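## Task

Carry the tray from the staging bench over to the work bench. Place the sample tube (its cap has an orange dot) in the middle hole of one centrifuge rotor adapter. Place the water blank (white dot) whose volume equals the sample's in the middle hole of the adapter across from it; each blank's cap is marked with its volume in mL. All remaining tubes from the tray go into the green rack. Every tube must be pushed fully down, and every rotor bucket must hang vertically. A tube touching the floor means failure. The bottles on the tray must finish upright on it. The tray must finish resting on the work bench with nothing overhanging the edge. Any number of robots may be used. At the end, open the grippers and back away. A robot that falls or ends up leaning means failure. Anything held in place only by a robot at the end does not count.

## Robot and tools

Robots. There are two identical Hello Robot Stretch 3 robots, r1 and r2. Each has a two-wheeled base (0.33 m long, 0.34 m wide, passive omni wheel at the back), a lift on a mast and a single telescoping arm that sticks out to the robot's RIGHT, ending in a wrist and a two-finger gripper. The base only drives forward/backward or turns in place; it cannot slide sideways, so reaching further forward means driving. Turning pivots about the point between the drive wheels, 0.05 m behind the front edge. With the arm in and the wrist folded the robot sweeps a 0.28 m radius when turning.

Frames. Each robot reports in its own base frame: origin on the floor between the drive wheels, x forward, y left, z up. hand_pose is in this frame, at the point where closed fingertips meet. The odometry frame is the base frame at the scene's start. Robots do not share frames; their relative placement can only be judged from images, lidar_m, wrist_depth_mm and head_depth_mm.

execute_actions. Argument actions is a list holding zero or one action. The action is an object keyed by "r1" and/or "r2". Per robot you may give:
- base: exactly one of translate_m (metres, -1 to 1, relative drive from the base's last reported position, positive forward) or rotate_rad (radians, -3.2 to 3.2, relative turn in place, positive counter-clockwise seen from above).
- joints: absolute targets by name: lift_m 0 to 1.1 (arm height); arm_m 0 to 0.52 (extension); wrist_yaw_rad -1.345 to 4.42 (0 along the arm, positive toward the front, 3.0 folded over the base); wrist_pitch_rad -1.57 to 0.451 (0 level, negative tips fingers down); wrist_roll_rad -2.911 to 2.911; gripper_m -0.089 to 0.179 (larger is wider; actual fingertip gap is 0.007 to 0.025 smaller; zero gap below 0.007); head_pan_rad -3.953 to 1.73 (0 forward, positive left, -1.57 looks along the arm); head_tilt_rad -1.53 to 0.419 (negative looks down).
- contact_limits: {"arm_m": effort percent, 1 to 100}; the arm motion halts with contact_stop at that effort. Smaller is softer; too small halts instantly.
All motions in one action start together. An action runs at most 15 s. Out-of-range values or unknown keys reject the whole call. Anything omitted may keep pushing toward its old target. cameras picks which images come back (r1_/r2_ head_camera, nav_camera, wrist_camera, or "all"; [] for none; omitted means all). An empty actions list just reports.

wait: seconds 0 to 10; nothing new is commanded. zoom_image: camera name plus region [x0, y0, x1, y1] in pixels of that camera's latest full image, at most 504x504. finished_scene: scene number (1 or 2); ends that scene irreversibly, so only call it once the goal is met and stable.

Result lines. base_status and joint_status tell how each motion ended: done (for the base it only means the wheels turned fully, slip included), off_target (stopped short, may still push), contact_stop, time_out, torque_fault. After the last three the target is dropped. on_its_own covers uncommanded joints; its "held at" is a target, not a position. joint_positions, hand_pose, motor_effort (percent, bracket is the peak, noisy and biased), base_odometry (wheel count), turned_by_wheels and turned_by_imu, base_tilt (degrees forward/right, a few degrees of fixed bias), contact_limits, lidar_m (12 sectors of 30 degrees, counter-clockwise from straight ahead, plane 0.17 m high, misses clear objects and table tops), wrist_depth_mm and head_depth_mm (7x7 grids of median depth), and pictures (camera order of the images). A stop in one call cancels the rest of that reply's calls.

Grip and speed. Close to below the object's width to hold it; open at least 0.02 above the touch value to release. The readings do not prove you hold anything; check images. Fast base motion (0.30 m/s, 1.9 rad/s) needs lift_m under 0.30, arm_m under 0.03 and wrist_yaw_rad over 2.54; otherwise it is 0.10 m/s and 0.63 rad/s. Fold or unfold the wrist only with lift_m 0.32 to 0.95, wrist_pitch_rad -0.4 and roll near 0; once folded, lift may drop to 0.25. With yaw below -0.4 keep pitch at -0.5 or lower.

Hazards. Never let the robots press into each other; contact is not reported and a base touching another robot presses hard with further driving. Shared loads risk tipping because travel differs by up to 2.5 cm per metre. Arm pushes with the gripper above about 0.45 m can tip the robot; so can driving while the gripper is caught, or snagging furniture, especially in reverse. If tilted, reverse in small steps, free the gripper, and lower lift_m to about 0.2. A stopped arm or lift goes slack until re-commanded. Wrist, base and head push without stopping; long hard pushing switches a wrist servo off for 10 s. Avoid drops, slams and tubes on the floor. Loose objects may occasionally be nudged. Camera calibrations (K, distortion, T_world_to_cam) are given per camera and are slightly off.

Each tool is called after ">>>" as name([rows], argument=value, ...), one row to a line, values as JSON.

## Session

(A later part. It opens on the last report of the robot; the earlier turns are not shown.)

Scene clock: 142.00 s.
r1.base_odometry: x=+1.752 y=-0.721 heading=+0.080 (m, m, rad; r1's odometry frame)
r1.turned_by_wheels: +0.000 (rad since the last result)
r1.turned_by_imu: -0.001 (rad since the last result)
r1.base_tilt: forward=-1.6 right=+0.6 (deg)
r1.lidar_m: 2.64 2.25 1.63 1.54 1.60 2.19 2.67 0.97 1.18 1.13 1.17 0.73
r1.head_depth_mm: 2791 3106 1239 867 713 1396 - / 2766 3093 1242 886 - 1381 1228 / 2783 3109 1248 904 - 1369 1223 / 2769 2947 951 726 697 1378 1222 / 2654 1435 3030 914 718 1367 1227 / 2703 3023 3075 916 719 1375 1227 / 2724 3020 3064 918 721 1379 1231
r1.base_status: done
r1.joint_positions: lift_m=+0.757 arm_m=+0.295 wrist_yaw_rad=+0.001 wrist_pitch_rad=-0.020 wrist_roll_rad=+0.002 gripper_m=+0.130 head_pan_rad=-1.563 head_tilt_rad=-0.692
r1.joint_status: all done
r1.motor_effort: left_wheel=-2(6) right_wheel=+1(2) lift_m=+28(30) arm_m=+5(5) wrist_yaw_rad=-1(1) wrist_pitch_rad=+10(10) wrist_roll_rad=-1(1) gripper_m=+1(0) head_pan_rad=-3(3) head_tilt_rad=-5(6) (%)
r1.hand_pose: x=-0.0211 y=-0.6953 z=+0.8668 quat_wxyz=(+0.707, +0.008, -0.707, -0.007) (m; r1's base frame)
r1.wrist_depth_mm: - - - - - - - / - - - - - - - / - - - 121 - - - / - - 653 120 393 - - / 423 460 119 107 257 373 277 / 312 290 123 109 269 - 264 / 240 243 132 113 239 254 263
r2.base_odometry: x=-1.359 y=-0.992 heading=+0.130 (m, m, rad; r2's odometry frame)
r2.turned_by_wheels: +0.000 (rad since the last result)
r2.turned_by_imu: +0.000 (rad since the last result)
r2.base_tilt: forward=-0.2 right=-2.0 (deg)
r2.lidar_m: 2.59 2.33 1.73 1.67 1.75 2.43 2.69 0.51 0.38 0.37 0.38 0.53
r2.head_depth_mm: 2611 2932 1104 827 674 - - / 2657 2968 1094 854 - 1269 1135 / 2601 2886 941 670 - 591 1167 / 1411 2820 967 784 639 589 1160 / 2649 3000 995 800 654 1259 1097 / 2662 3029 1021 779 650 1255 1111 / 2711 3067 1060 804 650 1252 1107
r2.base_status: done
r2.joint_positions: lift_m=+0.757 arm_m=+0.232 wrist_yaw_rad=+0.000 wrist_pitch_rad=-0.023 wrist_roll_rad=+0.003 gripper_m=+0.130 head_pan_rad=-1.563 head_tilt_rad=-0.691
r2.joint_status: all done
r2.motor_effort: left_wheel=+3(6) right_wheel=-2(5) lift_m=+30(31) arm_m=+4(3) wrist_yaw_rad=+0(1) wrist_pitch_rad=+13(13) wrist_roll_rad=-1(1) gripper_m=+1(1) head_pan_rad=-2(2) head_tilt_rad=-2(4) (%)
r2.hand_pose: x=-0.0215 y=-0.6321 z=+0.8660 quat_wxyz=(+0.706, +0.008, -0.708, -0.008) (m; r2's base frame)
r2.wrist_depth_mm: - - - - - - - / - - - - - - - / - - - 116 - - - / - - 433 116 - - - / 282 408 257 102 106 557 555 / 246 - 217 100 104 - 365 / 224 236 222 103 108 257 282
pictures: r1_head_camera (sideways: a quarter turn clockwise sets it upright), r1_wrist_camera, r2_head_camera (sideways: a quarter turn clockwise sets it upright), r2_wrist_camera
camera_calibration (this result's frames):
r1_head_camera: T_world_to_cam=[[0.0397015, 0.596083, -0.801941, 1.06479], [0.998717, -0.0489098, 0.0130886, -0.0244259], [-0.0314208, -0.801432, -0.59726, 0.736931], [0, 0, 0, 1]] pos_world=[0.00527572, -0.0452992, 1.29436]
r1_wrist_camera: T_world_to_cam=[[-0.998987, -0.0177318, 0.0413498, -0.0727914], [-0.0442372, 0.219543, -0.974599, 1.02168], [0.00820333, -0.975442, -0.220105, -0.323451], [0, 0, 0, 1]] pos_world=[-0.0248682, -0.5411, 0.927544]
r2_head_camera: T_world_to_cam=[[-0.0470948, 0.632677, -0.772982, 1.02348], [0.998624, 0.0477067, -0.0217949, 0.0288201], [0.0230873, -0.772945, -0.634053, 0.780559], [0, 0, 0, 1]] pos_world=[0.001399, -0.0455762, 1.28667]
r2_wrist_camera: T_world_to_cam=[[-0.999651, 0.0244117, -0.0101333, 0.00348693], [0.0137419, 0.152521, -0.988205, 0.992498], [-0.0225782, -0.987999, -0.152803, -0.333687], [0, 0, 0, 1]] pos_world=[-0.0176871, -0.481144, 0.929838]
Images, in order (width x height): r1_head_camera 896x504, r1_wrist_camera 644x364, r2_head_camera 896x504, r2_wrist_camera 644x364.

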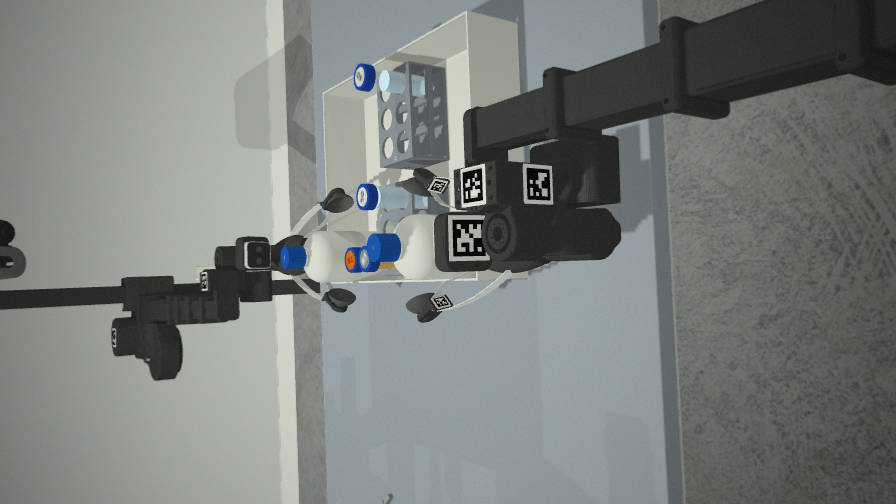

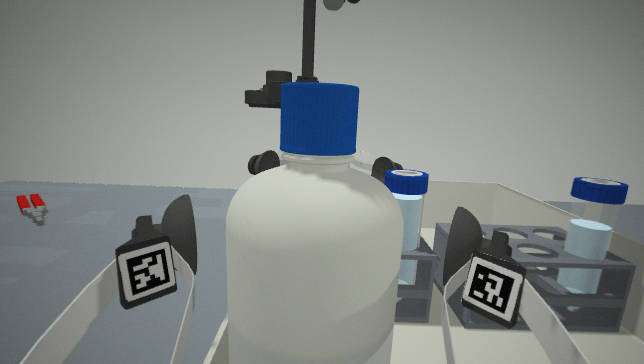

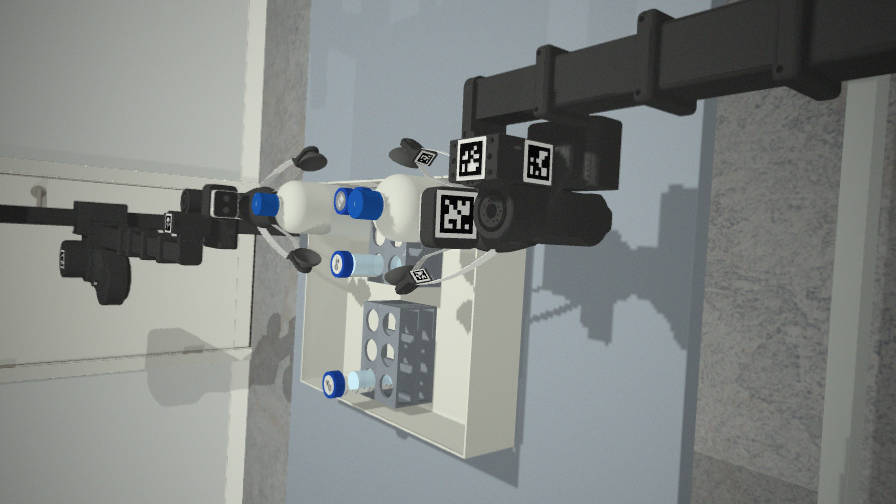

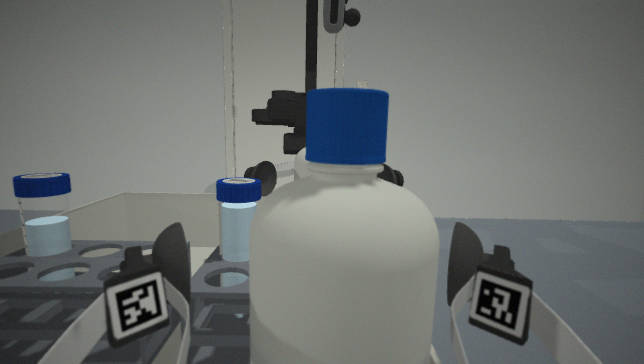

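>>> execute_actions([
  {"r1":{"joints":{"arm_m":0.285}},"r2":{"base":{"translate_m":-0.012},"joints":{"arm_m":0.22}}},
], cameras=[])

>>> execute_actions([
  {"r1":{"joints":{"gripper_m":0.03}},"r2":{"joints":{"gripper_m":0.03}}},
], cameras=[])

>>> execute_actions([
  {"r1":{"joints":{"lift_m":0.89}},"r2":{"joints":{"lift_m":0.89}}},
], cameras=["r1_head_camera","r2_head_camera"])

Scene clock: 149.47 s.
r1.base_odometry: x=+1.752 y=-0.721 heading=+0.080 (m, m, rad; r1's odometry frame)
r1.turned_by_wheels: +0.000 (rad since the last result)
r1.turned_by_imu: +0.000 (rad since the last result)
r1.base_tilt: forward=-1.7 right=+0.6 (deg)
r1.lidar_m: 2.64 2.26 1.63 1.54 1.60 2.19 2.66 0.97 1.18 1.13 1.17 0.73
r1.head_depth_mm: 2810 3131 1234 868 714 - - / 2776 3085 1247 872 - 1382 1219 / 2757 3074 1246 900 - 1365 1224 / 2804 2981 953 725 697 1376 1226 / 2622 1430 1671 913 720 1376 1230 / 2713 3051 3060 914 719 1374 1231 / 2718 3012 3083 919 721 1377 1236
r1.base_status: not commanded
r1.joint_positions: lift_m=+0.757 arm_m=+0.285 wrist_yaw_rad=+0.001 wrist_pitch_rad=-0.020 wrist_roll_rad=+0.002 gripper_m=+0.130 head_pan_rad=-1.563 head_tilt_rad=-0.692
r1.joint_status: all done
r1.motor_effort: left_wheel=-2(2) right_wheel=+1(1) lift_m=+29(29) arm_m=-4(5) wrist_yaw_rad=-1(1) wrist_pitch_rad=+10(10) wrist_roll_rad=-1(0) gripper_m=+1(0) head_pan_rad=-2(3) head_tilt_rad=-6(4) (%)
r1.hand_pose: x=-0.0211 y=-0.6860 z=+0.8668 quat_wxyz=(+0.707, +0.008, -0.707, -0.007) (m; r1's base frame)
r1.wrist_depth_mm: - - - - - - - / - - - - - - - / - - - 131 - - - / 688 - 650 126 495 - - / 424 466 257 116 274 346 290 / 315 290 146 120 275 - 276 / 241 244 140 124 242 252 263
r2.base_odometry: x=-1.371 y=-0.993 heading=+0.130 (m, m, rad; r2's odometry frame)
r2.turned_by_wheels: +0.000 (rad since the last result)
r2.turned_by_imu: +0.000 (rad since the last result)
r2.base_tilt: forward=+0.0 right=-2.1 (deg)
r2.lidar_m: 2.60 2.33 1.73 1.67 1.75 2.43 2.67 0.51 0.38 0.37 0.38 0.53
r2.head_depth_mm: 2611 2930 1099 829 685 - - / 2650 2959 1100 853 - 1268 1132 / 2651 2929 959 821 - 591 1163 / 1398 1174 882 694 655 590 1161 / 2608 2989 993 802 653 1253 1096 / 2687 3011 1004 794 652 1248 1110 / 2704 3078 1056 776 649 1252 1108
r2.base_status: done
r2.joint_positions: lift_m=+0.757 arm_m=+0.220 wrist_yaw_rad=+0.000 wrist_pitch_rad=-0.023 wrist_roll_rad=+0.003 gripper_m=+0.130 head_pan_rad=-1.563 head_tilt_rad=-0.691
r2.joint_status: all done
r2.motor_effort: left_wheel=+4(5) right_wheel=-1(6) lift_m=+30(30) arm_m=-4(4) wrist_yaw_rad=+0(0) wrist_pitch_rad=+13(13) wrist_roll_rad=+0(0) gripper_m=+1(1) head_pan_rad=-2(2) head_tilt_rad=-2(3) (%)
r2.hand_pose: x=-0.0215 y=-0.6211 z=+0.8660 quat_wxyz=(+0.706, +0.008, -0.708, -0.008) (m; r2's base frame)
r2.wrist_depth_mm: - - - - - - - / - - - - - - - / - - - 127 - - - / - - 398 127 - - - / 276 446 125 110 481 569 545 / 261 - 129 111 330 - 366 / 230 233 134 115 243 257 280
pictures: none
No camera images: the call's "cameras" was empty. Leave "cameras" out to get every camera's image.

Scene clock: 150.97 s.
r1.base_odometry: x=+1.752 y=-0.721 heading=+0.080 (m, m, rad; r1's odometry frame)
r1.turned_by_wheels: +0.000 (rad since the last result)
r1.turned_by_imu: +0.000 (rad since the last result)
r1.base_tilt: forward=-1.7 right=+0.7 (deg)
r1.lidar_m: 2.64 2.25 1.63 1.54 1.59 2.19 2.67 0.97 1.17 1.13 1.17 0.73
r1.head_depth_mm: 2822 3103 1238 869 714 - - / 2775 3133 1248 872 - 1385 1217 / 2774 3053 1247 900 - 1370 1225 / 2726 3016 942 720 697 1378 1224 / 2654 1429 1667 913 718 1373 1229 / 2732 3025 3046 916 719 1372 1227 / 2729 2999 3048 918 720 1375 1234
r1.base_status: not commanded
r1.joint_positions: lift_m=+0.757 arm_m=+0.285 wrist_yaw_rad=+0.001 wrist_pitch_rad=-0.020 wrist_roll_rad=+0.002 gripper_m=+0.031 head_pan_rad=-1.563 head_tilt_rad=-0.692
r1.joint_status: all done
r1.motor_effort: left_wheel=-2(2) right_wheel=+1(1) lift_m=+29(29) arm_m=-4(4) wrist_yaw_rad=-1(1) wrist_pitch_rad=+10(10) wrist_roll_rad=-1(0) gripper_m=-19(94) head_pan_rad=-3(2) head_tilt_rad=-5(6) (%)
r1.hand_pose: x=-0.0211 y=-0.6860 z=+0.8668 quat_wxyz=(+0.707, +0.008, -0.707, -0.007) (m; r1's base frame)
r1.wrist_depth_mm: - - - - - - - / - - - - - - - / - - - 127 - - - / 678 - - 123 486 - - / 418 435 121 113 126 338 289 / 306 309 126 115 125 291 275 / 239 244 138 120 241 257 261
r2.base_odometry: x=-1.371 y=-0.993 heading=+0.130 (m, m, rad; r2's odometry frame)
r2.turned_by_wheels: +0.000 (rad since the last result)
r2.turned_by_imu: +0.000 (rad since the last result)
r2.base_tilt: forward=+0.0 right=-2.0 (deg)
r2.lidar_m: 2.60 2.33 1.72 1.67 1.75 2.43 2.67 0.51 0.38 0.37 0.38 0.53
r2.head_depth_mm: 2628 2971 1099 827 682 - - / 2638 2948 1095 857 - 1265 1132 / 2605 2901 996 821 - 591 1163 / 1401 1175 874 702 646 590 1161 / 2625 2997 995 799 653 1255 1090 / 2705 3071 1000 795 651 1256 1110 / 2720 3073 1060 777 649 1254 1108
r2.base_status: not commanded
r2.joint_positions: lift_m=+0.757 arm_m=+0.220 wrist_yaw_rad=+0.006 wrist_pitch_rad=-0.023 wrist_roll_rad=+0.003 gripper_m=+0.031 head_pan_rad=-1.563 head_tilt_rad=-0.691
r2.joint_status: all done
r2.motor_effort: left_wheel=+5(5) right_wheel=-5(5) lift_m=+30(30) arm_m=-4(4) wrist_yaw_rad=-5(6) wrist_pitch_rad=+13(13) wrist_roll_rad=-1(0) gripper_m=-17(92) head_pan_rad=-2(2) head_tilt_rad=-4(4) (%)
r2.hand_pose: x=-0.0199 y=-0.6210 z=+0.8660 quat_wxyz=(+0.706, +0.010, -0.708, -0.006) (m; r2's base frame)
r2.wrist_depth_mm: - - - - - - - / - - - - - - - / - - - 122 - - - / - - 443 122 - - - / 285 421 119 107 126 545 558 / 262 253 113 107 116 363 367 / 231 232 126 110 195 270 273
pictures: none
No camera images: the call's "cameras" was empty. Leave "cameras" out to get every camera's image.

Scene clock: 153.00 s.
r1.base_odometry: x=+1.752 y=-0.721 heading=+0.080 (m, m, rad; r1's odometry frame)
r1.turned_by_wheels: +0.000 (rad since the last result)
r1.turned_by_imu: +0.000 (rad since the last result)
r1.base_tilt: forward=-1.6 right=+0.6 (deg)
r1.lidar_m: 2.64 2.25 1.63 1.54 1.59 2.18 2.67 0.97 1.18 1.13 1.17 0.73
r1.head_depth_mm: 2828 3095 1239 - - 1399 1218 / 2777 3099 3287 769 715 1406 1221 / 2782 3072 3280 - 716 1366 1222 / 2769 968 767 821 715 1370 1224 / 1372 3013 2356 914 717 1378 1221 / 2694 3005 3047 917 719 1380 1231 / 2716 3016 3051 920 720 1384 1232
r1.base_status: not commanded
r1.joint_positions: lift_m=+0.890 arm_m=+0.285 wrist_yaw_rad=+0.001 wrist_pitch_rad=-0.052 wrist_roll_rad=+0.002 gripper_m=+0.031 head_pan_rad=-1.563 head_tilt_rad=-0.692
r1.joint_status: all done
r1.motor_effort: left_wheel=-2(2) right_wheel=+1(1) lift_m=+44(46) arm_m=-4(4) wrist_yaw_rad=-1(1) wrist_pitch_rad=+27(28) wrist_roll_rad=+0(0) gripper_m=-16(17) head_pan_rad=-2(3) head_tilt_rad=-5(5) (%)
r1.hand_pose: x=-0.0211 y=-0.6850 z=+0.9909 quat_wxyz=(+0.707, +0.019, -0.707, -0.018) (m; r1's base frame)
r1.wrist_depth_mm: - - - - - - - / - - - 588 - - - / - - - 126 - - - / - - - 124 - - - / 680 690 121 112 127 - - / 506 513 125 114 125 485 575 / 401 410 379 120 335 342 426
r2.base_odometry: x=-1.371 y=-0.993 heading=+0.130 (m, m, rad; r2's odometry frame)
r2.turned_by_wheels: +0.000 (rad since the last result)
r2.turned_by_imu: +0.000 (rad since the last result)
r2.base_tilt: forward=-0.1 right=-2.0 (deg)
r2.lidar_m: 2.60 2.32 1.72 1.67 1.75 2.44 2.67 0.51 0.38 0.37 0.38 0.53
r2.head_depth_mm: 2593 2980 2941 - 646 597 1178 / 2631 2996 2999 - 661 594 1167 / 2587 2800 1777 - 660 591 1161 / 1305 2896 969 811 656 590 1159 / 2659 3003 994 801 653 1257 1090 / 2720 3055 1000 795 651 1250 1115 / 2725 3059 1057 776 648 1252 1111
r2.base_status: not commanded
r2.joint_positions: lift_m=+0.890 arm_m=+0.220 wrist_yaw_rad=+0.000 wrist_pitch_rad=-0.051 wrist_roll_rad=+0.003 gripper_m=+0.031 head_pan_rad=-1.563 head_tilt_rad=-0.691
r2.joint_status: all done
r2.motor_effort: left_wheel=+3(4) right_wheel=-2(5) lift_m=+49(51) arm_m=-4(4) wrist_yaw_rad=+0(5) wrist_pitch_rad=+29(29) wrist_roll_rad=-1(0) gripper_m=-15(17) head_pan_rad=-2(2) head_tilt_rad=-3(4) (%)
r2.hand_pose: x=-0.0213 y=-0.6201 z=+0.9912 quat_wxyz=(+0.706, +0.018, -0.708, -0.018) (m; r2's base frame)
r2.wrist_depth_mm: - - - - - - - / - - - - - - - / - - - 122 - - - / - - - 121 - - - / - - 118 107 120 - - / 562 469 113 107 114 597 612 / 313 422 201 110 414 450 460
pictures: r1_head_camera (sideways: a quarter turn clockwise sets it upright), r2_head_camera (sideways: a quarter turn clockwise sets it upright)
camera_calibration (this result's frames):
r1_head_camera: T_world_to_cam=[[0.0397014, 0.596083, -0.801941, 1.06479], [0.998717, -0.0489097, 0.0130886, -0.0244259], [-0.0314208, -0.801432, -0.59726, 0.736931], [0, 0, 0, 1]] pos_world=[0.00527572, -0.0452992, 1.29436]
r2_head_camera: T_world_to_cam=[[-0.0470948, 0.632677, -0.772982, 1.02348], [0.998624, 0.0477066, -0.0217949, 0.0288201], [0.0230872, -0.772945, -0.634053, 0.780559], [0, 0, 0, 1]] pos_world=[0.00139899, -0.0455762, 1.28667]
Images, in order (width x height): r1_head_camera 896x504, r2_head_camera 896x504.

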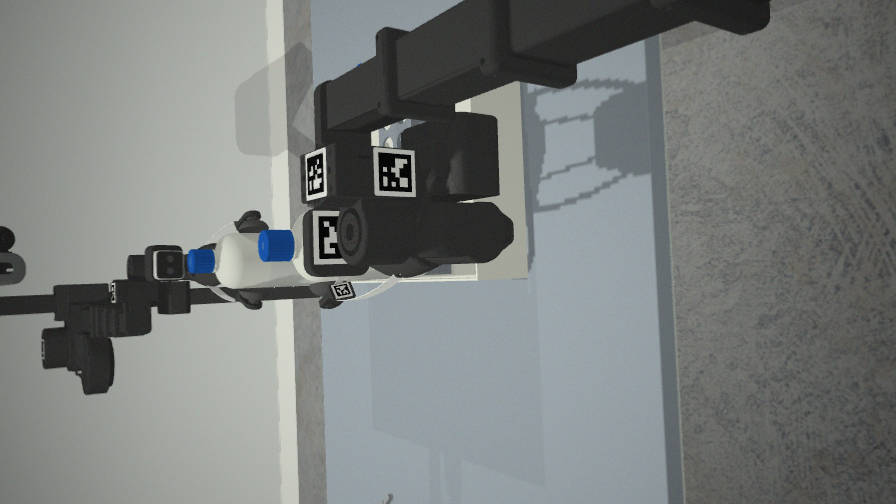

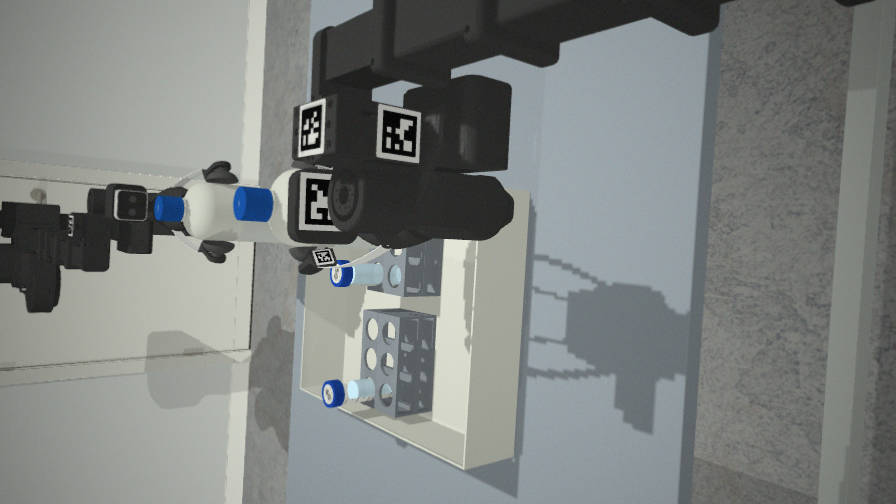

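>>> execute_actions([
  {"r1":{"base":{"translate_m":0.2},"joints":{"arm_m":0.15}},"r2":{"base":{"translate_m":-0.2},"joints":{"arm_m":0.06}}},
], cameras=[])

>>> execute_actions([
  {"r1":{"joints":{"lift_m":0.76}},"r2":{"joints":{"lift_m":0.76}}},
], cameras=["r1_head_camera","r2_head_camera"])

>>> execute_actions([
  {"r1":{"joints":{"gripper_m":0.13}},"r2":{"joints":{"gripper_m":0.13}}},
], cameras=[])

>>> execute_actions([
  {"r1":{"joints":{"lift_m":1.0}},"r2":{"joints":{"lift_m":1.0}}},
], cameras=[])

>>> execute_actions([
  {"r1":{"base":{"translate_m":-0.312}},"r2":{"base":{"translate_m":0.318}}},
], cameras=[])

>>> execute_actions([
  {"r1":{"joints":{"wrist_pitch_rad":-1.57,"wrist_roll_rad":1.57,"gripper_m":0.07}},"r2":{"joints":{"wrist_pitch_rad":-1.55,"wrist_roll_rad":1.57,"gripper_m":0.07}}},
], cameras=[])

>>> execute_actions([
  {"r1":{"joints":{"arm_m":0.504}},"r2":{"joints":{"arm_m":0.405}}},
], cameras=[])

>>> execute_actions([
  {"r1":{"joints":{"lift_m":0.925}},"r2":{"joints":{"lift_m":0.925}}},
], cameras=["r1_head_camera","r1_wrist_camera","r2_head_camera","r2_wrist_camera"])

Scene clock: 168.83 s.
r1.base_odometry: x=+1.952 y=-0.705 heading=+0.080 (m, m, rad; r1's odometry frame)
r1.turned_by_wheels: +0.000 (rad since the last result)
r1.turned_by_imu: -0.001 (rad since the last result)
r1.base_tilt: forward=-1.7 right=+0.7 (deg)
r1.lidar_m: 2.45 2.25 1.63 1.54 1.60 2.20 2.86 1.15 1.18 1.12 0.59 2.54
r1.head_depth_mm: 2778 3094 1240 901 - 1368 1225 / 2792 3099 1236 - - 1400 1219 / 2755 3061 1247 - - 1404 1226 / 2747 1086 1055 - 708 1378 1231 / 1347 3010 1701 912 719 1375 1229 / 2683 3012 3078 918 720 1375 1223 / 2717 3052 3049 916 723 1352 1233
r1.base_status: done
r1.joint_positions: lift_m=+0.890 arm_m=+0.150 wrist_yaw_rad=+0.001 wrist_pitch_rad=-0.052 wrist_roll_rad=+0.002 gripper_m=+0.031 head_pan_rad=-1.563 head_tilt_rad=-0.692
r1.joint_status: all done
r1.motor_effort: left_wheel=-2(4) right_wheel=+1(4) lift_m=+44(45) arm_m=-4(5) wrist_yaw_rad=+0(1) wrist_pitch_rad=+27(27) wrist_roll_rad=-1(1) gripper_m=-17(17) head_pan_rad=-2(3) head_tilt_rad=-4(6) (%)
r1.hand_pose: x=-0.0211 y=-0.5499 z=+0.9909 quat_wxyz=(+0.707, +0.019, -0.707, -0.018) (m; r1's base frame)
r1.wrist_depth_mm: - - - - - - - / - - - - - - - / - - - 126 - - - / - - - 124 - - - / - 720 120 112 126 664 822 / 525 516 125 115 125 457 459 / 404 409 381 120 395 427 436
r2.base_odometry: x=-1.569 y=-1.019 heading=+0.130 (m, m, rad; r2's odometry frame)
r2.turned_by_wheels: +0.000 (rad since the last result)
r2.turned_by_imu: +0.001 (rad since the last result)
r2.base_tilt: forward=-0.1 right=-2.1 (deg)
r2.lidar_m: 2.79 2.33 1.73 1.68 1.75 2.44 2.47 0.50 0.37 0.36 0.38 0.52
r2.head_depth_mm: 2604 2959 1097 857 - - 1151 / 2647 2971 1096 855 - - 1151 / 2596 2828 1087 452 - - 1162 / 1306 2867 1081 516 638 924 1161 / 2640 2960 1027 787 654 587 1160 / 2670 3025 979 798 651 1257 1096 / 2723 3073 976 800 649 1248 1106
r2.base_status: done
r2.joint_positions: lift_m=+0.890 arm_m=+0.060 wrist_yaw_rad=+0.000 wrist_pitch_rad=-0.051 wrist_roll_rad=+0.003 gripper_m=+0.031 head_pan_rad=-1.563 head_tilt_rad=-0.691
r2.joint_status: all done
r2.motor_effort: left_wheel=+4(5) right_wheel=-2(7) lift_m=+49(49) arm_m=-4(4) wrist_yaw_rad=+0(1) wrist_pitch_rad=+29(29) wrist_roll_rad=+0(1) gripper_m=-15(15) head_pan_rad=-2(3) head_tilt_rad=-3(4) (%)
r2.hand_pose: x=-0.0214 y=-0.4601 z=+0.9912 quat_wxyz=(+0.706, +0.018, -0.708, -0.018) (m; r2's base frame)
r2.wrist_depth_mm: - - - - - - - / - - - - - - - / - - - 121 - - - / - - - 122 - - - / 786 621 119 106 121 - - / 469 441 113 106 115 615 - / 398 403 265 110 419 452 466
pictures: none
No camera images: the call's "cameras" was empty. Leave "cameras" out to get every camera's image.

Scene clock: 170.83 s.
r1.base_odometry: x=+1.952 y=-0.705 heading=+0.080 (m, m, rad; r1's odometry frame)
r1.turned_by_wheels: +0.000 (rad since the last result)
r1.turned_by_imu: +0.000 (rad since the last result)
r1.base_tilt: forward=-1.7 right=+0.5 (deg)
r1.lidar_m: 2.44 2.25 1.63 1.54 1.60 2.19 2.87 1.15 1.18 1.13 0.59 2.55
r1.head_depth_mm: 2796 3110 1240 888 713 1416 - / 2777 3064 1244 873 737 - 1196 / 2770 3080 1249 913 737 - 1199 / 2746 2962 1102 910 626 1371 1227 / 2636 1441 1624 913 718 1372 1226 / 2746 3038 3060 914 719 1375 1232 / 2699 3011 3102 917 721 1349 1228
r1.base_status: not commanded
r1.joint_positions: lift_m=+0.760 arm_m=+0.150 wrist_yaw_rad=+0.001 wrist_pitch_rad=-0.040 wrist_roll_rad=+0.002 gripper_m=+0.031 head_pan_rad=-1.563 head_tilt_rad=-0.692
r1.joint_status: all done
r1.motor_effort: left_wheel=-3(2) right_wheel=+1(1) lift_m=+31(38) arm_m=-4(4) wrist_yaw_rad=-1(1) wrist_pitch_rad=+20(27) wrist_roll_rad=-1(1) gripper_m=-16(18) head_pan_rad=-3(3) head_tilt_rad=-6(6) (%)
r1.hand_pose: x=-0.0211 y=-0.5504 z=+0.8646 quat_wxyz=(+0.707, +0.015, -0.707, -0.014) (m; r1's base frame)
r1.wrist_depth_mm: - - - - - - - / - - - - - - - / - - - 126 - - - / - 663 635 123 490 434 566 / 401 417 120 112 126 325 402 / 300 301 125 115 125 261 255 / 234 238 220 120 239 256 258
r2.base_odometry: x=-1.569 y=-1.019 heading=+0.130 (m, m, rad; r2's odometry frame)
r2.turned_by_wheels: +0.000 (rad since the last result)
r2.turned_by_imu: +0.000 (rad since the last result)
r2.base_tilt: forward=+0.0 right=-2.0 (deg)
r2.lidar_m: 2.79 2.33 1.73 1.68 1.75 2.44 2.47 0.50 0.37 0.36 0.38 0.52
r2.head_depth_mm: 2618 2982 1097 828 664 582 - / 2632 2960 1095 824 662 - - / 2619 2858 1029 820 623 - 1038 / 1393 2865 1025 816 604 923 1095 / 2615 2984 1029 788 654 589 1157 / 2669 2993 979 794 651 1251 1086 / 2711 3067 983 799 648 1250 1110
r2.base_status: not commanded
r2.joint_positions: lift_m=+0.760 arm_m=+0.060 wrist_yaw_rad=+0.000 wrist_pitch_rad=-0.044 wrist_roll_rad=+0.003 gripper_m=+0.031 head_pan_rad=-1.563 head_tilt_rad=-0.691
r2.joint_status: all done
r2.motor_effort: left_wheel=+3(3) right_wheel=-2(2) lift_m=+32(43) arm_m=-4(4) wrist_yaw_rad=+0(0) wrist_pitch_rad=+25(29) wrist_roll_rad=-1(1) gripper_m=-16(16) head_pan_rad=-2(2) head_tilt_rad=-3(3) (%)
r2.hand_pose: x=-0.0214 y=-0.4603 z=+0.8635 quat_wxyz=(+0.706, +0.016, -0.708, -0.016) (m; r2's base frame)
r2.wrist_depth_mm: - - - - - - - / - - - - - - - / - - - 121 - - - / 563 407 587 121 - - - / 384 327 118 106 120 505 - / 230 283 113 107 114 350 353 / 236 251 234 110 238 264 254
pictures: r1_head_camera (sideways: a quarter turn clockwise sets it upright), r2_head_camera (sideways: a quarter turn clockwise sets it upright)
camera_calibration (this result's frames):
r1_head_camera: T_world_to_cam=[[0.0397014, 0.596083, -0.801941, 1.06479], [0.998717, -0.0489097, 0.0130886, -0.0244259], [-0.0314208, -0.801432, -0.59726, 0.736931], [0, 0, 0, 1]] pos_world=[0.00527572, -0.0452992, 1.29436]
r2_head_camera: T_world_to_cam=[[-0.0470947, 0.632677, -0.772982, 1.02348], [0.998624, 0.0477065, -0.0217949, 0.0288201], [0.0230871, -0.772945, -0.634053, 0.780559], [0, 0, 0, 1]] pos_world=[0.00139899, -0.0455762, 1.28667]
Images, in order (width x height): r1_head_camera 896x504, r2_head_camera 896x504.

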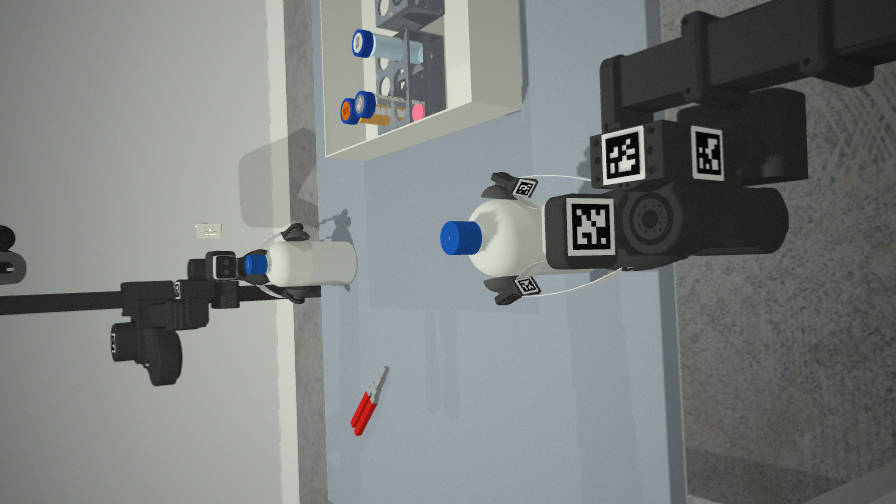

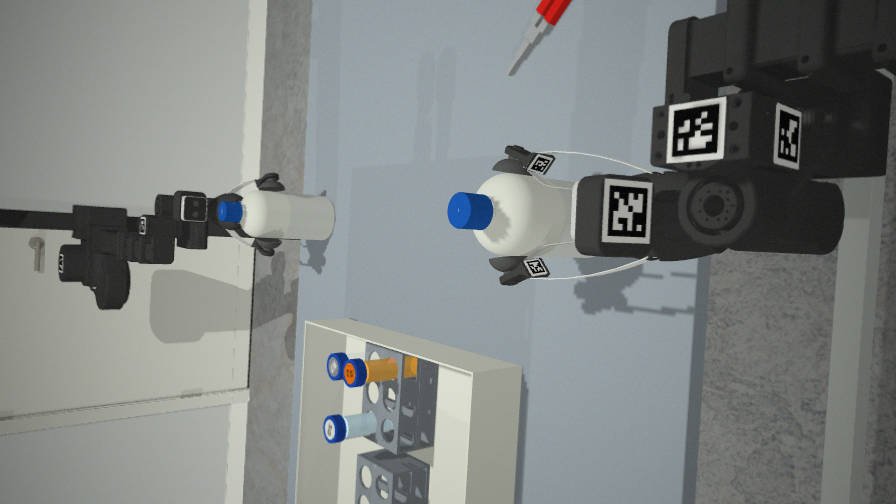

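Scene clock: 172.33 s.
r1.base_odometry: x=+1.952 y=-0.705 heading=+0.080 (m, m, rad; r1's odometry frame)
r1.turned_by_wheels: +0.000 (rad since the last result)
r1.turned_by_imu: +0.000 (rad since the last result)
r1.base_tilt: forward=-1.8 right=+0.7 (deg)
r1.lidar_m: 2.45 2.26 1.63 1.54 1.60 2.19 2.87 1.15 1.17 1.13 0.59 2.55
r1.head_depth_mm: 2784 3063 1239 888 713 1413 - / 2787 3097 1241 873 734 - 1196 / 2788 3055 1244 911 736 - 1200 / 2745 2952 1098 876 621 1375 1227 / 2616 1441 1191 915 718 1377 1232 / 2735 3017 3058 915 719 1372 1230 / 2709 3005 3106 920 720 1348 1230
r1.base_status: not commanded
r1.joint_positions: lift_m=+0.760 arm_m=+0.150 wrist_yaw_rad=+0.001 wrist_pitch_rad=-0.021 wrist_roll_rad=+0.002 gripper_m=+0.130 head_pan_rad=-1.563 head_tilt_rad=-0.692
r1.joint_status: all done
r1.motor_effort: left_wheel=-2(2) right_wheel=+1(1) lift_m=+31(31) arm_m=-4(4) wrist_yaw_rad=-1(1) wrist_pitch_rad=+11(20) wrist_roll_rad=+0(0) gripper_m=+0(80) head_pan_rad=-2(3) head_tilt_rad=-5(6) (%)
r1.hand_pose: x=-0.0211 y=-0.5510 z=+0.8693 quat_wxyz=(+0.707, +0.008, -0.707, -0.007) (m; r1's base frame)
r1.wrist_depth_mm: - - - - - - - / - - - - - - - / - - - 127 - - - / - 733 767 129 622 436 632 / 433 467 261 114 391 409 407 / 318 293 211 115 302 - 255 / 243 247 230 120 249 260 260
r2.base_odometry: x=-1.569 y=-1.019 heading=+0.130 (m, m, rad; r2's odometry frame)
r2.turned_by_wheels: +0.000 (rad since the last result)
r2.turned_by_imu: +0.000 (rad since the last result)
r2.base_tilt: forward=+0.0 right=-1.9 (deg)
r2.lidar_m: 2.78 2.33 1.73 1.68 1.75 2.43 2.47 0.50 0.37 0.36 0.38 0.52
r2.head_depth_mm: 2623 2951 1104 830 662 583 - / 2624 2987 1096 825 660 - - / 2610 2880 1029 821 625 - 1039 / 1397 2839 1024 816 604 1256 1095 / 2612 2996 1027 797 652 588 1158 / 2674 3001 978 794 651 1252 1093 / 2711 3027 982 799 649 1253 1106
r2.base_status: not commanded
r2.joint_positions: lift_m=+0.760 arm_m=+0.060 wrist_yaw_rad=+0.000 wrist_pitch_rad=-0.025 wrist_roll_rad=+0.003 gripper_m=+0.130 head_pan_rad=-1.563 head_tilt_rad=-0.691
r2.joint_status: all done
r2.motor_effort: left_wheel=+3(3) right_wheel=-1(2) lift_m=+32(33) arm_m=-4(4) wrist_yaw_rad=+0(0) wrist_pitch_rad=+14(25) wrist_roll_rad=+0(1) gripper_m=+1(81) head_pan_rad=-2(2) head_tilt_rad=-3(3) (%)
r2.hand_pose: x=-0.0214 y=-0.4610 z=+0.8685 quat_wxyz=(+0.706, +0.009, -0.708, -0.009) (m; r2's base frame)
r2.wrist_depth_mm: - - - - - - - / - - - - - - - / - - - 122 - - - / 592 418 - 126 - - - / 396 372 430 110 451 577 - / 229 - 311 108 223 - 375 / 235 252 244 111 247 264 285
pictures: none
No camera images: the call's "cameras" was empty. Leave "cameras" out to get every camera's image.

Scene clock: 175.33 s.
r1.base_odometry: x=+1.952 y=-0.705 heading=+0.080 (m, m, rad; r1's odometry frame)
r1.turned_by_wheels: +0.000 (rad since the last result)
r1.turned_by_imu: +0.000 (rad since the last result)
r1.base_tilt: forward=-1.7 right=+0.6 (deg)
r1.lidar_m: 2.45 2.25 1.63 1.54 1.60 2.20 2.87 1.15 1.17 1.13 0.59 2.54
r1.head_depth_mm: 2795 3018 - - 711 1402 1224 / 2784 3001 - - 713 1404 1221 / 2756 2978 - - 695 1365 1225 / 2667 3016 - 892 660 1374 1226 / 1296 2968 1194 912 718 1374 1226 / 2708 3051 3105 915 720 1375 1230 / 2706 2990 3102 917 720 1341 1231
r1.base_status: not commanded
r1.joint_positions: lift_m=+1.000 arm_m=+0.150 wrist_yaw_rad=+0.001 wrist_pitch_rad=-0.020 wrist_roll_rad=+0.002 gripper_m=+0.130 head_pan_rad=-1.563 head_tilt_rad=-0.692
r1.joint_status: all done
r1.motor_effort: left_wheel=-2(2) right_wheel=+1(1) lift_m=+40(43) arm_m=-4(4) wrist_yaw_rad=-1(0) wrist_pitch_rad=+10(11) wrist_roll_rad=+0(1) gripper_m=-1(1) head_pan_rad=-3(2) head_tilt_rad=-5(6) (%)
r1.hand_pose: x=-0.0211 y=-0.5510 z=+1.1092 quat_wxyz=(+0.707, +0.008, -0.707, -0.007) (m; r1's base frame)
r1.wrist_depth_mm: - - - - - - - / - - - - - - - / - - - - - - - / - - - - - - - / - - - - - - - / - 706 786 752 737 - 831 / - 596 600 611 560 525 583
r2.base_odometry: x=-1.569 y=-1.019 heading=+0.130 (m, m, rad; r2's odometry frame)
r2.turned_by_wheels: +0.000 (rad since the last result)
r2.turned_by_imu: +0.000 (rad since the last result)
r2.base_tilt: forward=-0.1 right=-2.0 (deg)
r2.lidar_m: 2.79 2.33 1.73 1.67 1.75 2.44 2.47 0.50 0.37 0.36 0.38 0.52
r2.head_depth_mm: 2608 2851 - - - 581 1175 / 2631 2892 - - 624 593 1169 / 2491 2924 - - - 593 1169 / 2576 2927 1079 789 618 590 1159 / 2658 3004 984 787 653 589 1155 / 2664 3007 977 795 651 1250 1093 / 2711 3059 984 799 648 1254 1109
r2.base_status: not commanded
r2.joint_positions: lift_m=+1.000 arm_m=+0.060 wrist_yaw_rad=+0.000 wrist_pitch_rad=-0.023 wrist_roll_rad=+0.003 gripper_m=+0.130 head_pan_rad=-1.563 head_tilt_rad=-0.691
r2.joint_status: all done
r2.motor_effort: left_wheel=+3(3) right_wheel=-2(2) lift_m=+45(47) arm_m=-4(4) wrist_yaw_rad=+0(0) wrist_pitch_rad=+13(14) wrist_roll_rad=+0(1) gripper_m=+1(1) head_pan_rad=-2(2) head_tilt_rad=-4(3) (%)
r2.hand_pose: x=-0.0214 y=-0.4610 z=+1.1085 quat_wxyz=(+0.706, +0.008, -0.708, -0.008) (m; r2's base frame)
r2.wrist_depth_mm: - - - - - - - / - - - - - - - / - - - 904 - - - / - - - - - - - / - - - - - - - / - - - 772 - - - / 586 463 633 643 653 629 -
pictures: none
No camera images: the call's "cameras" was empty. Leave "cameras" out to get every camera's image.

Scene clock: 179.47 s.
r1.base_odometry: x=+1.641 y=-0.730 heading=+0.080 (m, m, rad; r1's odometry frame)
r1.turned_by_wheels: +0.000 (rad since the last result)
r1.turned_by_imu: -0.001 (rad since the last result)
r1.base_tilt: forward=-1.7 right=+0.5 (deg)
r1.lidar_m: 2.75 2.24 1.63 1.54 1.60 2.18 2.55 0.87 1.18 1.13 1.17 0.82
r1.head_depth_mm: 2783 3000 - - 714 1403 1220 / 2776 2985 - - 714 1410 1224 / 2788 3019 - - 716 1413 1223 / 2651 2960 - 871 718 1372 1228 / 1306 3027 1074 872 718 1371 1230 / 2702 3045 3116 882 721 1382 1227 / 2704 3002 1096 919 720 1382 1223
r1.base_status: done
r1.joint_positions: lift_m=+1.000 arm_m=+0.150 wrist_yaw_rad=+0.001 wrist_pitch_rad=-0.020 wrist_roll_rad=+0.002 gripper_m=+0.130 head_pan_rad=-1.563 head_tilt_rad=-0.692
r1.joint_status: not commanded
r1.motor_effort: left_wheel=-2(7) right_wheel=+0(1) lift_m=+41(41) arm_m=-4(4) wrist_yaw_rad=-1(1) wrist_pitch_rad=+10(10) wrist_roll_rad=-1(0) gripper_m=+0(1) head_pan_rad=-2(3) head_tilt_rad=-5(5) (%)
r1.hand_pose: x=-0.0211 y=-0.5510 z=+1.1092 quat_wxyz=(+0.707, +0.008, -0.707, -0.007) (m; r1's base frame)
r1.wrist_depth_mm: - - - - - - - / - - - - - - - / - - - - - - - / - - - - - - - / - - - - - - - / 743 704 689 690 792 - 876 / 573 585 499 538 583 629 642
r2.base_odometry: x=-1.254 y=-0.978 heading=+0.130 (m, m, rad; r2's odometry frame)
r2.turned_by_wheels: +0.000 (rad since the last result)
r2.turned_by_imu: -0.001 (rad since the last result)
r2.base_tilt: forward=+0.0 right=-2.0 (deg)
r2.lidar_m: 2.49 2.32 1.73 1.67 1.74 2.42 2.79 0.51 0.38 0.37 0.38 0.54
r2.head_depth_mm: 2633 2887 - - - 597 1173 / 2624 2914 - - 627 593 1169 / 2505 2904 - - - 592 1167 / 2584 2940 990 785 638 590 1161 / 2662 3003 1031 780 653 1257 1094 / 2691 3045 1065 806 650 1255 1112 / 2716 3062 1063 806 649 1250 1107
r2.base_status: done
r2.joint_positions: lift_m=+1.000 arm_m=+0.060 wrist_yaw_rad=+0.000 wrist_pitch_rad=-0.023 wrist_roll_rad=+0.003 gripper_m=+0.130 head_pan_rad=-1.563 head_tilt_rad=-0.691
r2.joint_status: not commanded
r2.motor_effort: left_wheel=+3(10) right_wheel=-2(2) lift_m=+45(45) arm_m=-4(4) wrist_yaw_rad=+1(0) wrist_pitch_rad=+13(13) wrist_roll_rad=+0(0) gripper_m=+1(1) head_pan_rad=-2(2) head_tilt_rad=-2(4) (%)
r2.hand_pose: x=-0.0214 y=-0.4610 z=+1.1085 quat_wxyz=(+0.706, +0.008, -0.708, -0.008) (m; r2's base frame)
r2.wrist_depth_mm: - - - - - - - / - - - - - - - / - - - - - - - / - - - - - - - / - - - - - - - / - - - - - - - / 640 599 605 617 625 635 687
pictures: none
No camera images: the call's "cameras" was empty. Leave "cameras" out to get every camera's image.

Scene clock: 181.07 s.
r1.base_odometry: x=+1.641 y=-0.730 heading=+0.080 (m, m, rad; r1's odometry frame)
r1.turned_by_wheels: +0.000 (rad since the last result)
r1.turned_by_imu: +0.000 (rad since the last result)
r1.base_tilt: forward=-1.7 right=+0.5 (deg)
r1.lidar_m: 2.76 2.25 1.63 1.54 1.59 2.19 2.55 0.88 1.18 1.13 1.17 0.82
r1.head_depth_mm: 2806 3018 - - 701 1403 1216 / 2797 2974 - - 656 1398 1224 / 2785 3029 - - - 1406 1206 / 2670 3022 1254 871 - 1376 1224 / 1320 2977 1705 875 698 1381 1231 / 2713 3037 3076 882 720 1378 1228 / 2713 2989 1091 918 722 1381 1227
r1.base_status: not commanded
r1.joint_positions: lift_m=+1.000 arm_m=+0.150 wrist_yaw_rad=+0.001 wrist_pitch_rad=-1.563 wrist_roll_rad=+1.566 gripper_m=+0.070 head_pan_rad=-1.563 head_tilt_rad=-0.692
r1.joint_status: all done
r1.motor_effort: left_wheel=-2(2) right_wheel=+1(1) lift_m=+41(40) arm_m=-4(4) wrist_yaw_rad=-1(1) wrist_pitch_rad=-4(8) wrist_roll_rad=+2(2) gripper_m=-1(84) head_pan_rad=-2(3) head_tilt_rad=-5(6) (%)
r1.hand_pose: x=-0.0216 y=-0.2730 z=+0.8821 quat_wxyz=(+0.002, +0.002, -0.710, -0.705) (m; r1's base frame)
r1.wrist_depth_mm: 264 986 968 969 966 928 931 / 273 295 - 980 - 991 983 / 282 293 - - - - 996 / 292 299 - - - - - / 301 304 - - - - - / 315 313 - - - - - / 324 329 - - - - -
r2.base_odometry: x=-1.254 y=-0.978 heading=+0.130 (m, m, rad; r2's odometry frame)
r2.turned_by_wheels: +0.000 (rad since the last result)
r2.turned_by_imu: +0.000 (rad since the last result)
r2.base_tilt: forward=-0.1 right=-2.0 (deg)
r2.lidar_m: 2.48 2.32 1.73 1.67 1.74 2.42 2.78 0.51 0.38 0.37 0.38 0.53
r2.head_depth_mm: 2615 2838 - - - 1276 1172 / 2639 2953 - - - 1272 1163 / 2517 2946 - - - - 1163 / 2607 2900 992 813 694 1289 1160 / 2653 3004 1072 783 655 1260 1095 / 2694 3045 1067 810 652 1259 1113 / 2721 3064 1060 807 648 1252 1109
r2.base_status: not commanded
r2.joint_positions: lift_m=+1.000 arm_m=+0.060 wrist_yaw_rad=+0.000 wrist_pitch_rad=-1.540 wrist_roll_rad=+1.565 gripper_m=+0.070 head_pan_rad=-1.563 head_tilt_rad=-0.691
r2.joint_status: all done
r2.motor_effort: left_wheel=+3(2) right_wheel=-2(1) lift_m=+45(45) arm_m=-4(4) wrist_yaw_rad=+0(1) wrist_pitch_rad=-5(12) wrist_roll_rad=+2(2) gripper_m=+1(79) head_pan_rad=-2(2) head_tilt_rad=-4(3) (%)
r2.hand_pose: x=-0.0215 y=-0.1890 z=+0.8816 quat_wxyz=(+0.002, +0.002, -0.718, -0.696) (m; r2's base frame)
r2.wrist_depth_mm: 264 264 920 953 949 955 972 / 268 270 - - - - - / 273 274 - - - - - / 280 280 - - - - - / 284 285 - - - - - / 291 292 - - - - - / 298 298 - - - - -
pictures: none
No camera images: the call's "cameras" was empty. Leave "cameras" out to get every camera's image.

Scene clock: 184.87 s.
r1.base_odometry: x=+1.641 y=-0.730 heading=+0.080 (m, m, rad; r1's odometry frame)
r1.turned_by_wheels: +0.000 (rad since the last result)
r1.turned_by_imu: +0.000 (rad since the last result)
r1.base_tilt: forward=-1.7 right=+0.6 (deg)
r1.lidar_m: 2.76 2.25 1.63 1.54 1.59 2.19 2.56 0.87 1.18 1.13 1.17 0.81
r1.head_depth_mm: 2768 - 1146 902 714 1396 1218 / 2743 - 1244 868 714 1402 1221 / 2738 3207 1075 872 716 1370 1224 / 1291 - 1074 872 718 1369 1226 / 1088 2959 2401 879 717 1369 1227 / 2746 3023 3058 882 718 1377 1232 / 2704 3021 1092 918 720 1382 1233
r1.base_status: not commanded
r1.joint_positions: lift_m=+1.000 arm_m=+0.504 wrist_yaw_rad=+0.001 wrist_pitch_rad=-1.564 wrist_roll_rad=+1.568 gripper_m=+0.070 head_pan_rad=-1.563 head_tilt_rad=-0.692
r1.joint_status: all done
r1.motor_effort: left_wheel=-2(2) right_wheel=+1(1) lift_m=+41(41) arm_m=+5(5) wrist_yaw_rad=-1(1) wrist_pitch_rad=-3(4) wrist_roll_rad=+1(1) gripper_m=+0(1) head_pan_rad=-3(3) head_tilt_rad=-5(4) (%)
r1.hand_pose: x=-0.0216 y=-0.6260 z=+0.8821 quat_wxyz=(+0.002, +0.001, -0.709, -0.705) (m; r1's base frame)
r1.wrist_depth_mm: 198 256 257 255 255 252 942 / 212 263 267 261 261 261 - / 218 269 273 272 270 268 - / 253 281 283 280 280 280 - / 232 267 290 289 287 289 - / 209 271 305 301 303 299 - / 248 286 308 309 309 - -
r2.base_odometry: x=-1.254 y=-0.978 heading=+0.130 (m, m, rad; r2's odometry frame)
r2.turned_by_wheels: +0.000 (rad since the last result)
r2.turned_by_imu: +0.000 (rad since the last result)
r2.base_tilt: forward=-0.1 right=-2.1 (deg)
r2.lidar_m: 2.49 2.32 1.73 1.67 1.74 2.43 2.79 0.51 0.38 0.37 0.38 0.53
r2.head_depth_mm: 2521 3019 1009 832 664 597 1170 / 2565 3079 999 779 661 593 1168 / 730 - 961 789 658 592 1164 / 729 2962 981 813 656 591 1160 / 2632 3003 1074 783 655 1259 1094 / 2715 3038 1068 810 653 1250 1108 / 2713 3101 1059 807 650 1246 1111
r2.base_status: not commanded
r2.joint_positions: lift_m=+1.000 arm_m=+0.405 wrist_yaw_rad=+0.000 wrist_pitch_rad=-1.541 wrist_roll_rad=+1.567 gripper_m=+0.070 head_pan_rad=-1.563 head_tilt_rad=-0.691
r2.joint_status: all done
r2.motor_effort: left_wheel=+3(3) right_wheel=-2(1) lift_m=+45(45) arm_m=+4(4) wrist_yaw_rad=+0(0) wrist_pitch_rad=-5(5) wrist_roll_rad=+1(2) gripper_m=+1(1) head_pan_rad=-2(2) head_tilt_rad=-3(3) (%)
r2.hand_pose: x=-0.0215 y=-0.5328 z=+0.8816 quat_wxyz=(+0.002, +0.001, -0.717, -0.697) (m; r2's base frame)
r2.wrist_depth_mm: 202 250 261 262 263 265 986 / 208 261 264 267 269 269 - / 212 266 272 271 278 274 - / 243 276 274 279 280 282 - / 233 280 283 284 284 286 - / 224 282 285 290 - 293 - / 229 271 295 295 297 297 -
pictures: none
No camera images: the call's "cameras" was empty. Leave "cameras" out to get every camera's image.

Scene clock: 186.37 s.
r1.base_odometry: x=+1.641 y=-0.730 heading=+0.080 (m, m, rad; r1's odometry frame)
r1.turned_by_wheels: +0.000 (rad since the last result)
r1.turned_by_imu: +0.000 (rad since the last result)
r1.base_tilt: forward=-1.6 right=+0.6 (deg)
r1.lidar_m: 2.76 2.25 1.62 1.54 1.59 2.19 2.56 0.87 1.18 1.13 1.17 0.82
r1.head_depth_mm: 2802 3113 3314 - 683 1404 1223 / 2812 3010 - 870 714 1394 1225 / 2798 2993 1208 869 714 1362 1225 / 2745 887 - 869 716 1373 1225 / 1340 2951 1698 873 718 1368 1227 / 2699 3036 3052 881 719 1372 1227 / 2700 3020 1094 914 721 1390 1231
r1.base_status: not commanded
r1.joint_positions: lift_m=+0.925 arm_m=+0.504 wrist_yaw_rad=+0.001 wrist_pitch_rad=-1.564 wrist_roll_rad=+1.568 gripper_m=+0.070 head_pan_rad=-1.563 head_tilt_rad=-0.692
r1.joint_status: all done
r1.motor_effort: left_wheel=-2(2) right_wheel=+0(1) lift_m=+29(33) arm_m=+5(5) wrist_yaw_rad=-1(1) wrist_pitch_rad=-4(4) wrist_roll_rad=+1(1) gripper_m=-1(0) head_pan_rad=-3(3) head_tilt_rad=-6(6) (%)
r1.hand_pose: x=-0.0216 y=-0.6260 z=+0.8075 quat_wxyz=(+0.002, +0.001, -0.709, -0.705) (m; r1's base frame)
r1.wrist_depth_mm: 185 188 186 185 185 184 182 / 191 194 192 190 191 189 187 / 195 200 199 197 197 195 193 / 200 207 205 204 203 201 200 / 212 214 211 210 209 209 209 / 195 222 221 220 221 214 - / 224 231 228 228 226 223 -
r2.base_odometry: x=-1.254 y=-0.978 heading=+0.130 (m, m, rad; r2's odometry frame)
r2.turned_by_wheels: +0.000 (rad since the last result)
r2.turned_by_imu: +0.000 (rad since the last result)
r2.base_tilt: forward=-0.1 right=-2.0 (deg)
r2.lidar_m: 2.48 2.32 1.72 1.67 1.74 2.42 2.79 0.51 0.38 0.37 0.38 0.53
r2.head_depth_mm: 2628 2895 - 800 663 595 1171 / 2626 2869 1003 781 662 594 1170 / 2585 809 - 791 658 592 1163 / 961 2894 1134 812 655 591 1156 / 2640 2986 1072 780 654 1259 1091 / 2681 3080 1068 808 651 1254 1111 / 2689 3057 1059 805 649 1250 1107
r2.base_status: not commanded
r2.joint_positions: lift_m=+0.925 arm_m=+0.405 wrist_yaw_rad=+0.000 wrist_pitch_rad=-1.541 wrist_roll_rad=+1.567 gripper_m=+0.070 head_pan_rad=-1.563 head_tilt_rad=-0.691
r2.joint_status: all done
r2.motor_effort: left_wheel=+3(3) right_wheel=-2(2) lift_m=+30(35) arm_m=+4(4) wrist_yaw_rad=+0(0) wrist_pitch_rad=-5(4) wrist_roll_rad=+2(2) gripper_m=+0(0) head_pan_rad=-2(2) head_tilt_rad=-4(2) (%)
r2.hand_pose: x=-0.0215 y=-0.5328 z=+0.8071 quat_wxyz=(+0.002, +0.001, -0.717, -0.697) (m; r2's base frame)
r2.wrist_depth_mm: 187 189 189 190 193 194 193 / 189 193 194 193 197 196 198 / 193 197 198 198 201 200 201 / 194 200 203 202 204 204 207 / 203 205 206 207 207 208 210 / 202 209 210 212 - 215 213 / 208 214 215 218 219 220 220
pictures: r1_head_camera (sideways: a quarter turn clockwise sets it upright), r1_wrist_camera, r2_head_camera (sideways: a quarter turn clockwise sets it upright), r2_wrist_camera
camera_calibration (this result's frames):
r1_head_camera: T_world_to_cam=[[0.0397046, 0.596083, -0.801941, 1.06479], [0.998717, -0.048915, 0.0130886, -0.0244259], [-0.031425, -0.801432, -0.59726, 0.736931], [0, 0, 0, 1]] pos_world=[0.00527548, -0.0452991, 1.29436]
r1_wrist_camera: T_world_to_cam=[[-0.0467225, 0.998671, -0.0217365, 0.638193], [0.978863, 0.0501114, 0.19828, -0.0824228], [0.199106, -0.0120129, -0.979904, 0.951933], [0, 0, 0, 1]] pos_world=[-0.0790372, -0.621779, 0.963018]
r2_head_camera: T_world_to_cam=[[-0.0470927, 0.632678, -0.772982, 1.02348], [0.998624, 0.0477034, -0.0217949, 0.0288201], [0.0230847, -0.772945, -0.634054, 0.78056], [0, 0, 0, 1]] pos_world=[0.00139885, -0.0455761, 1.28667]
r2_wrist_camera: T_world_to_cam=[[0.00470107, 0.999975, -0.00528834, 0.537954], [0.991702, -0.00398262, 0.128498, -0.0444692], [0.128474, -0.00584853, -0.991696, 0.959054], [0, 0, 0, 1]] pos_world=[-0.081642, -0.532508, 0.959649]
Images, in order (width x height): r1_head_camera 896x504, r1_wrist_camera 644x364, r2_head_camera 896x504, r2_wrist_camera 644x364.

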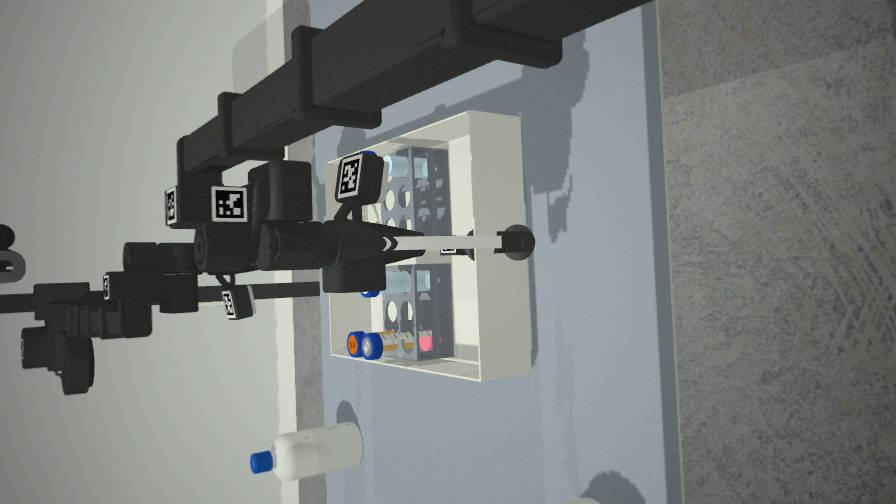

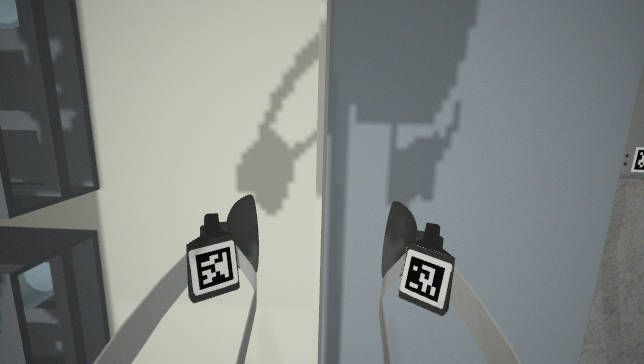

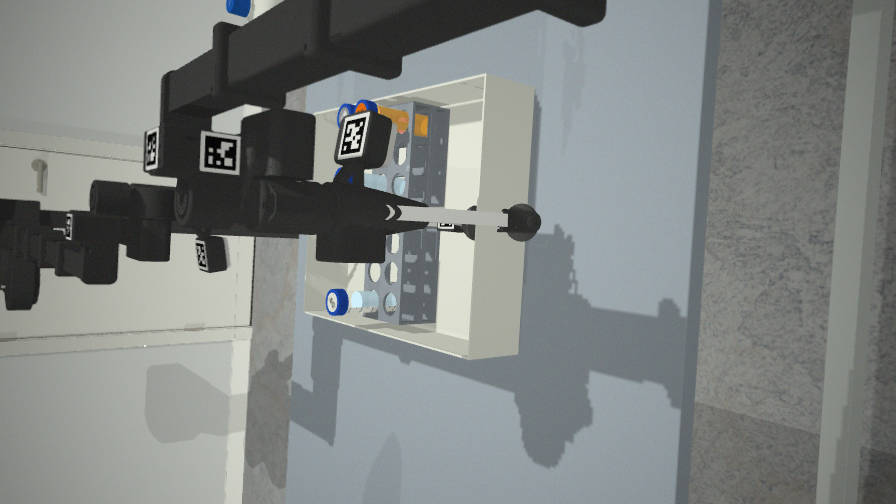

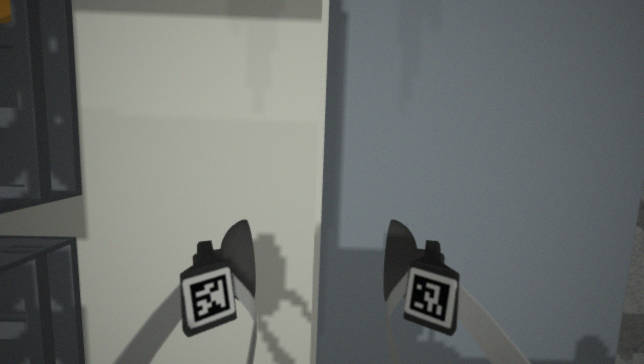

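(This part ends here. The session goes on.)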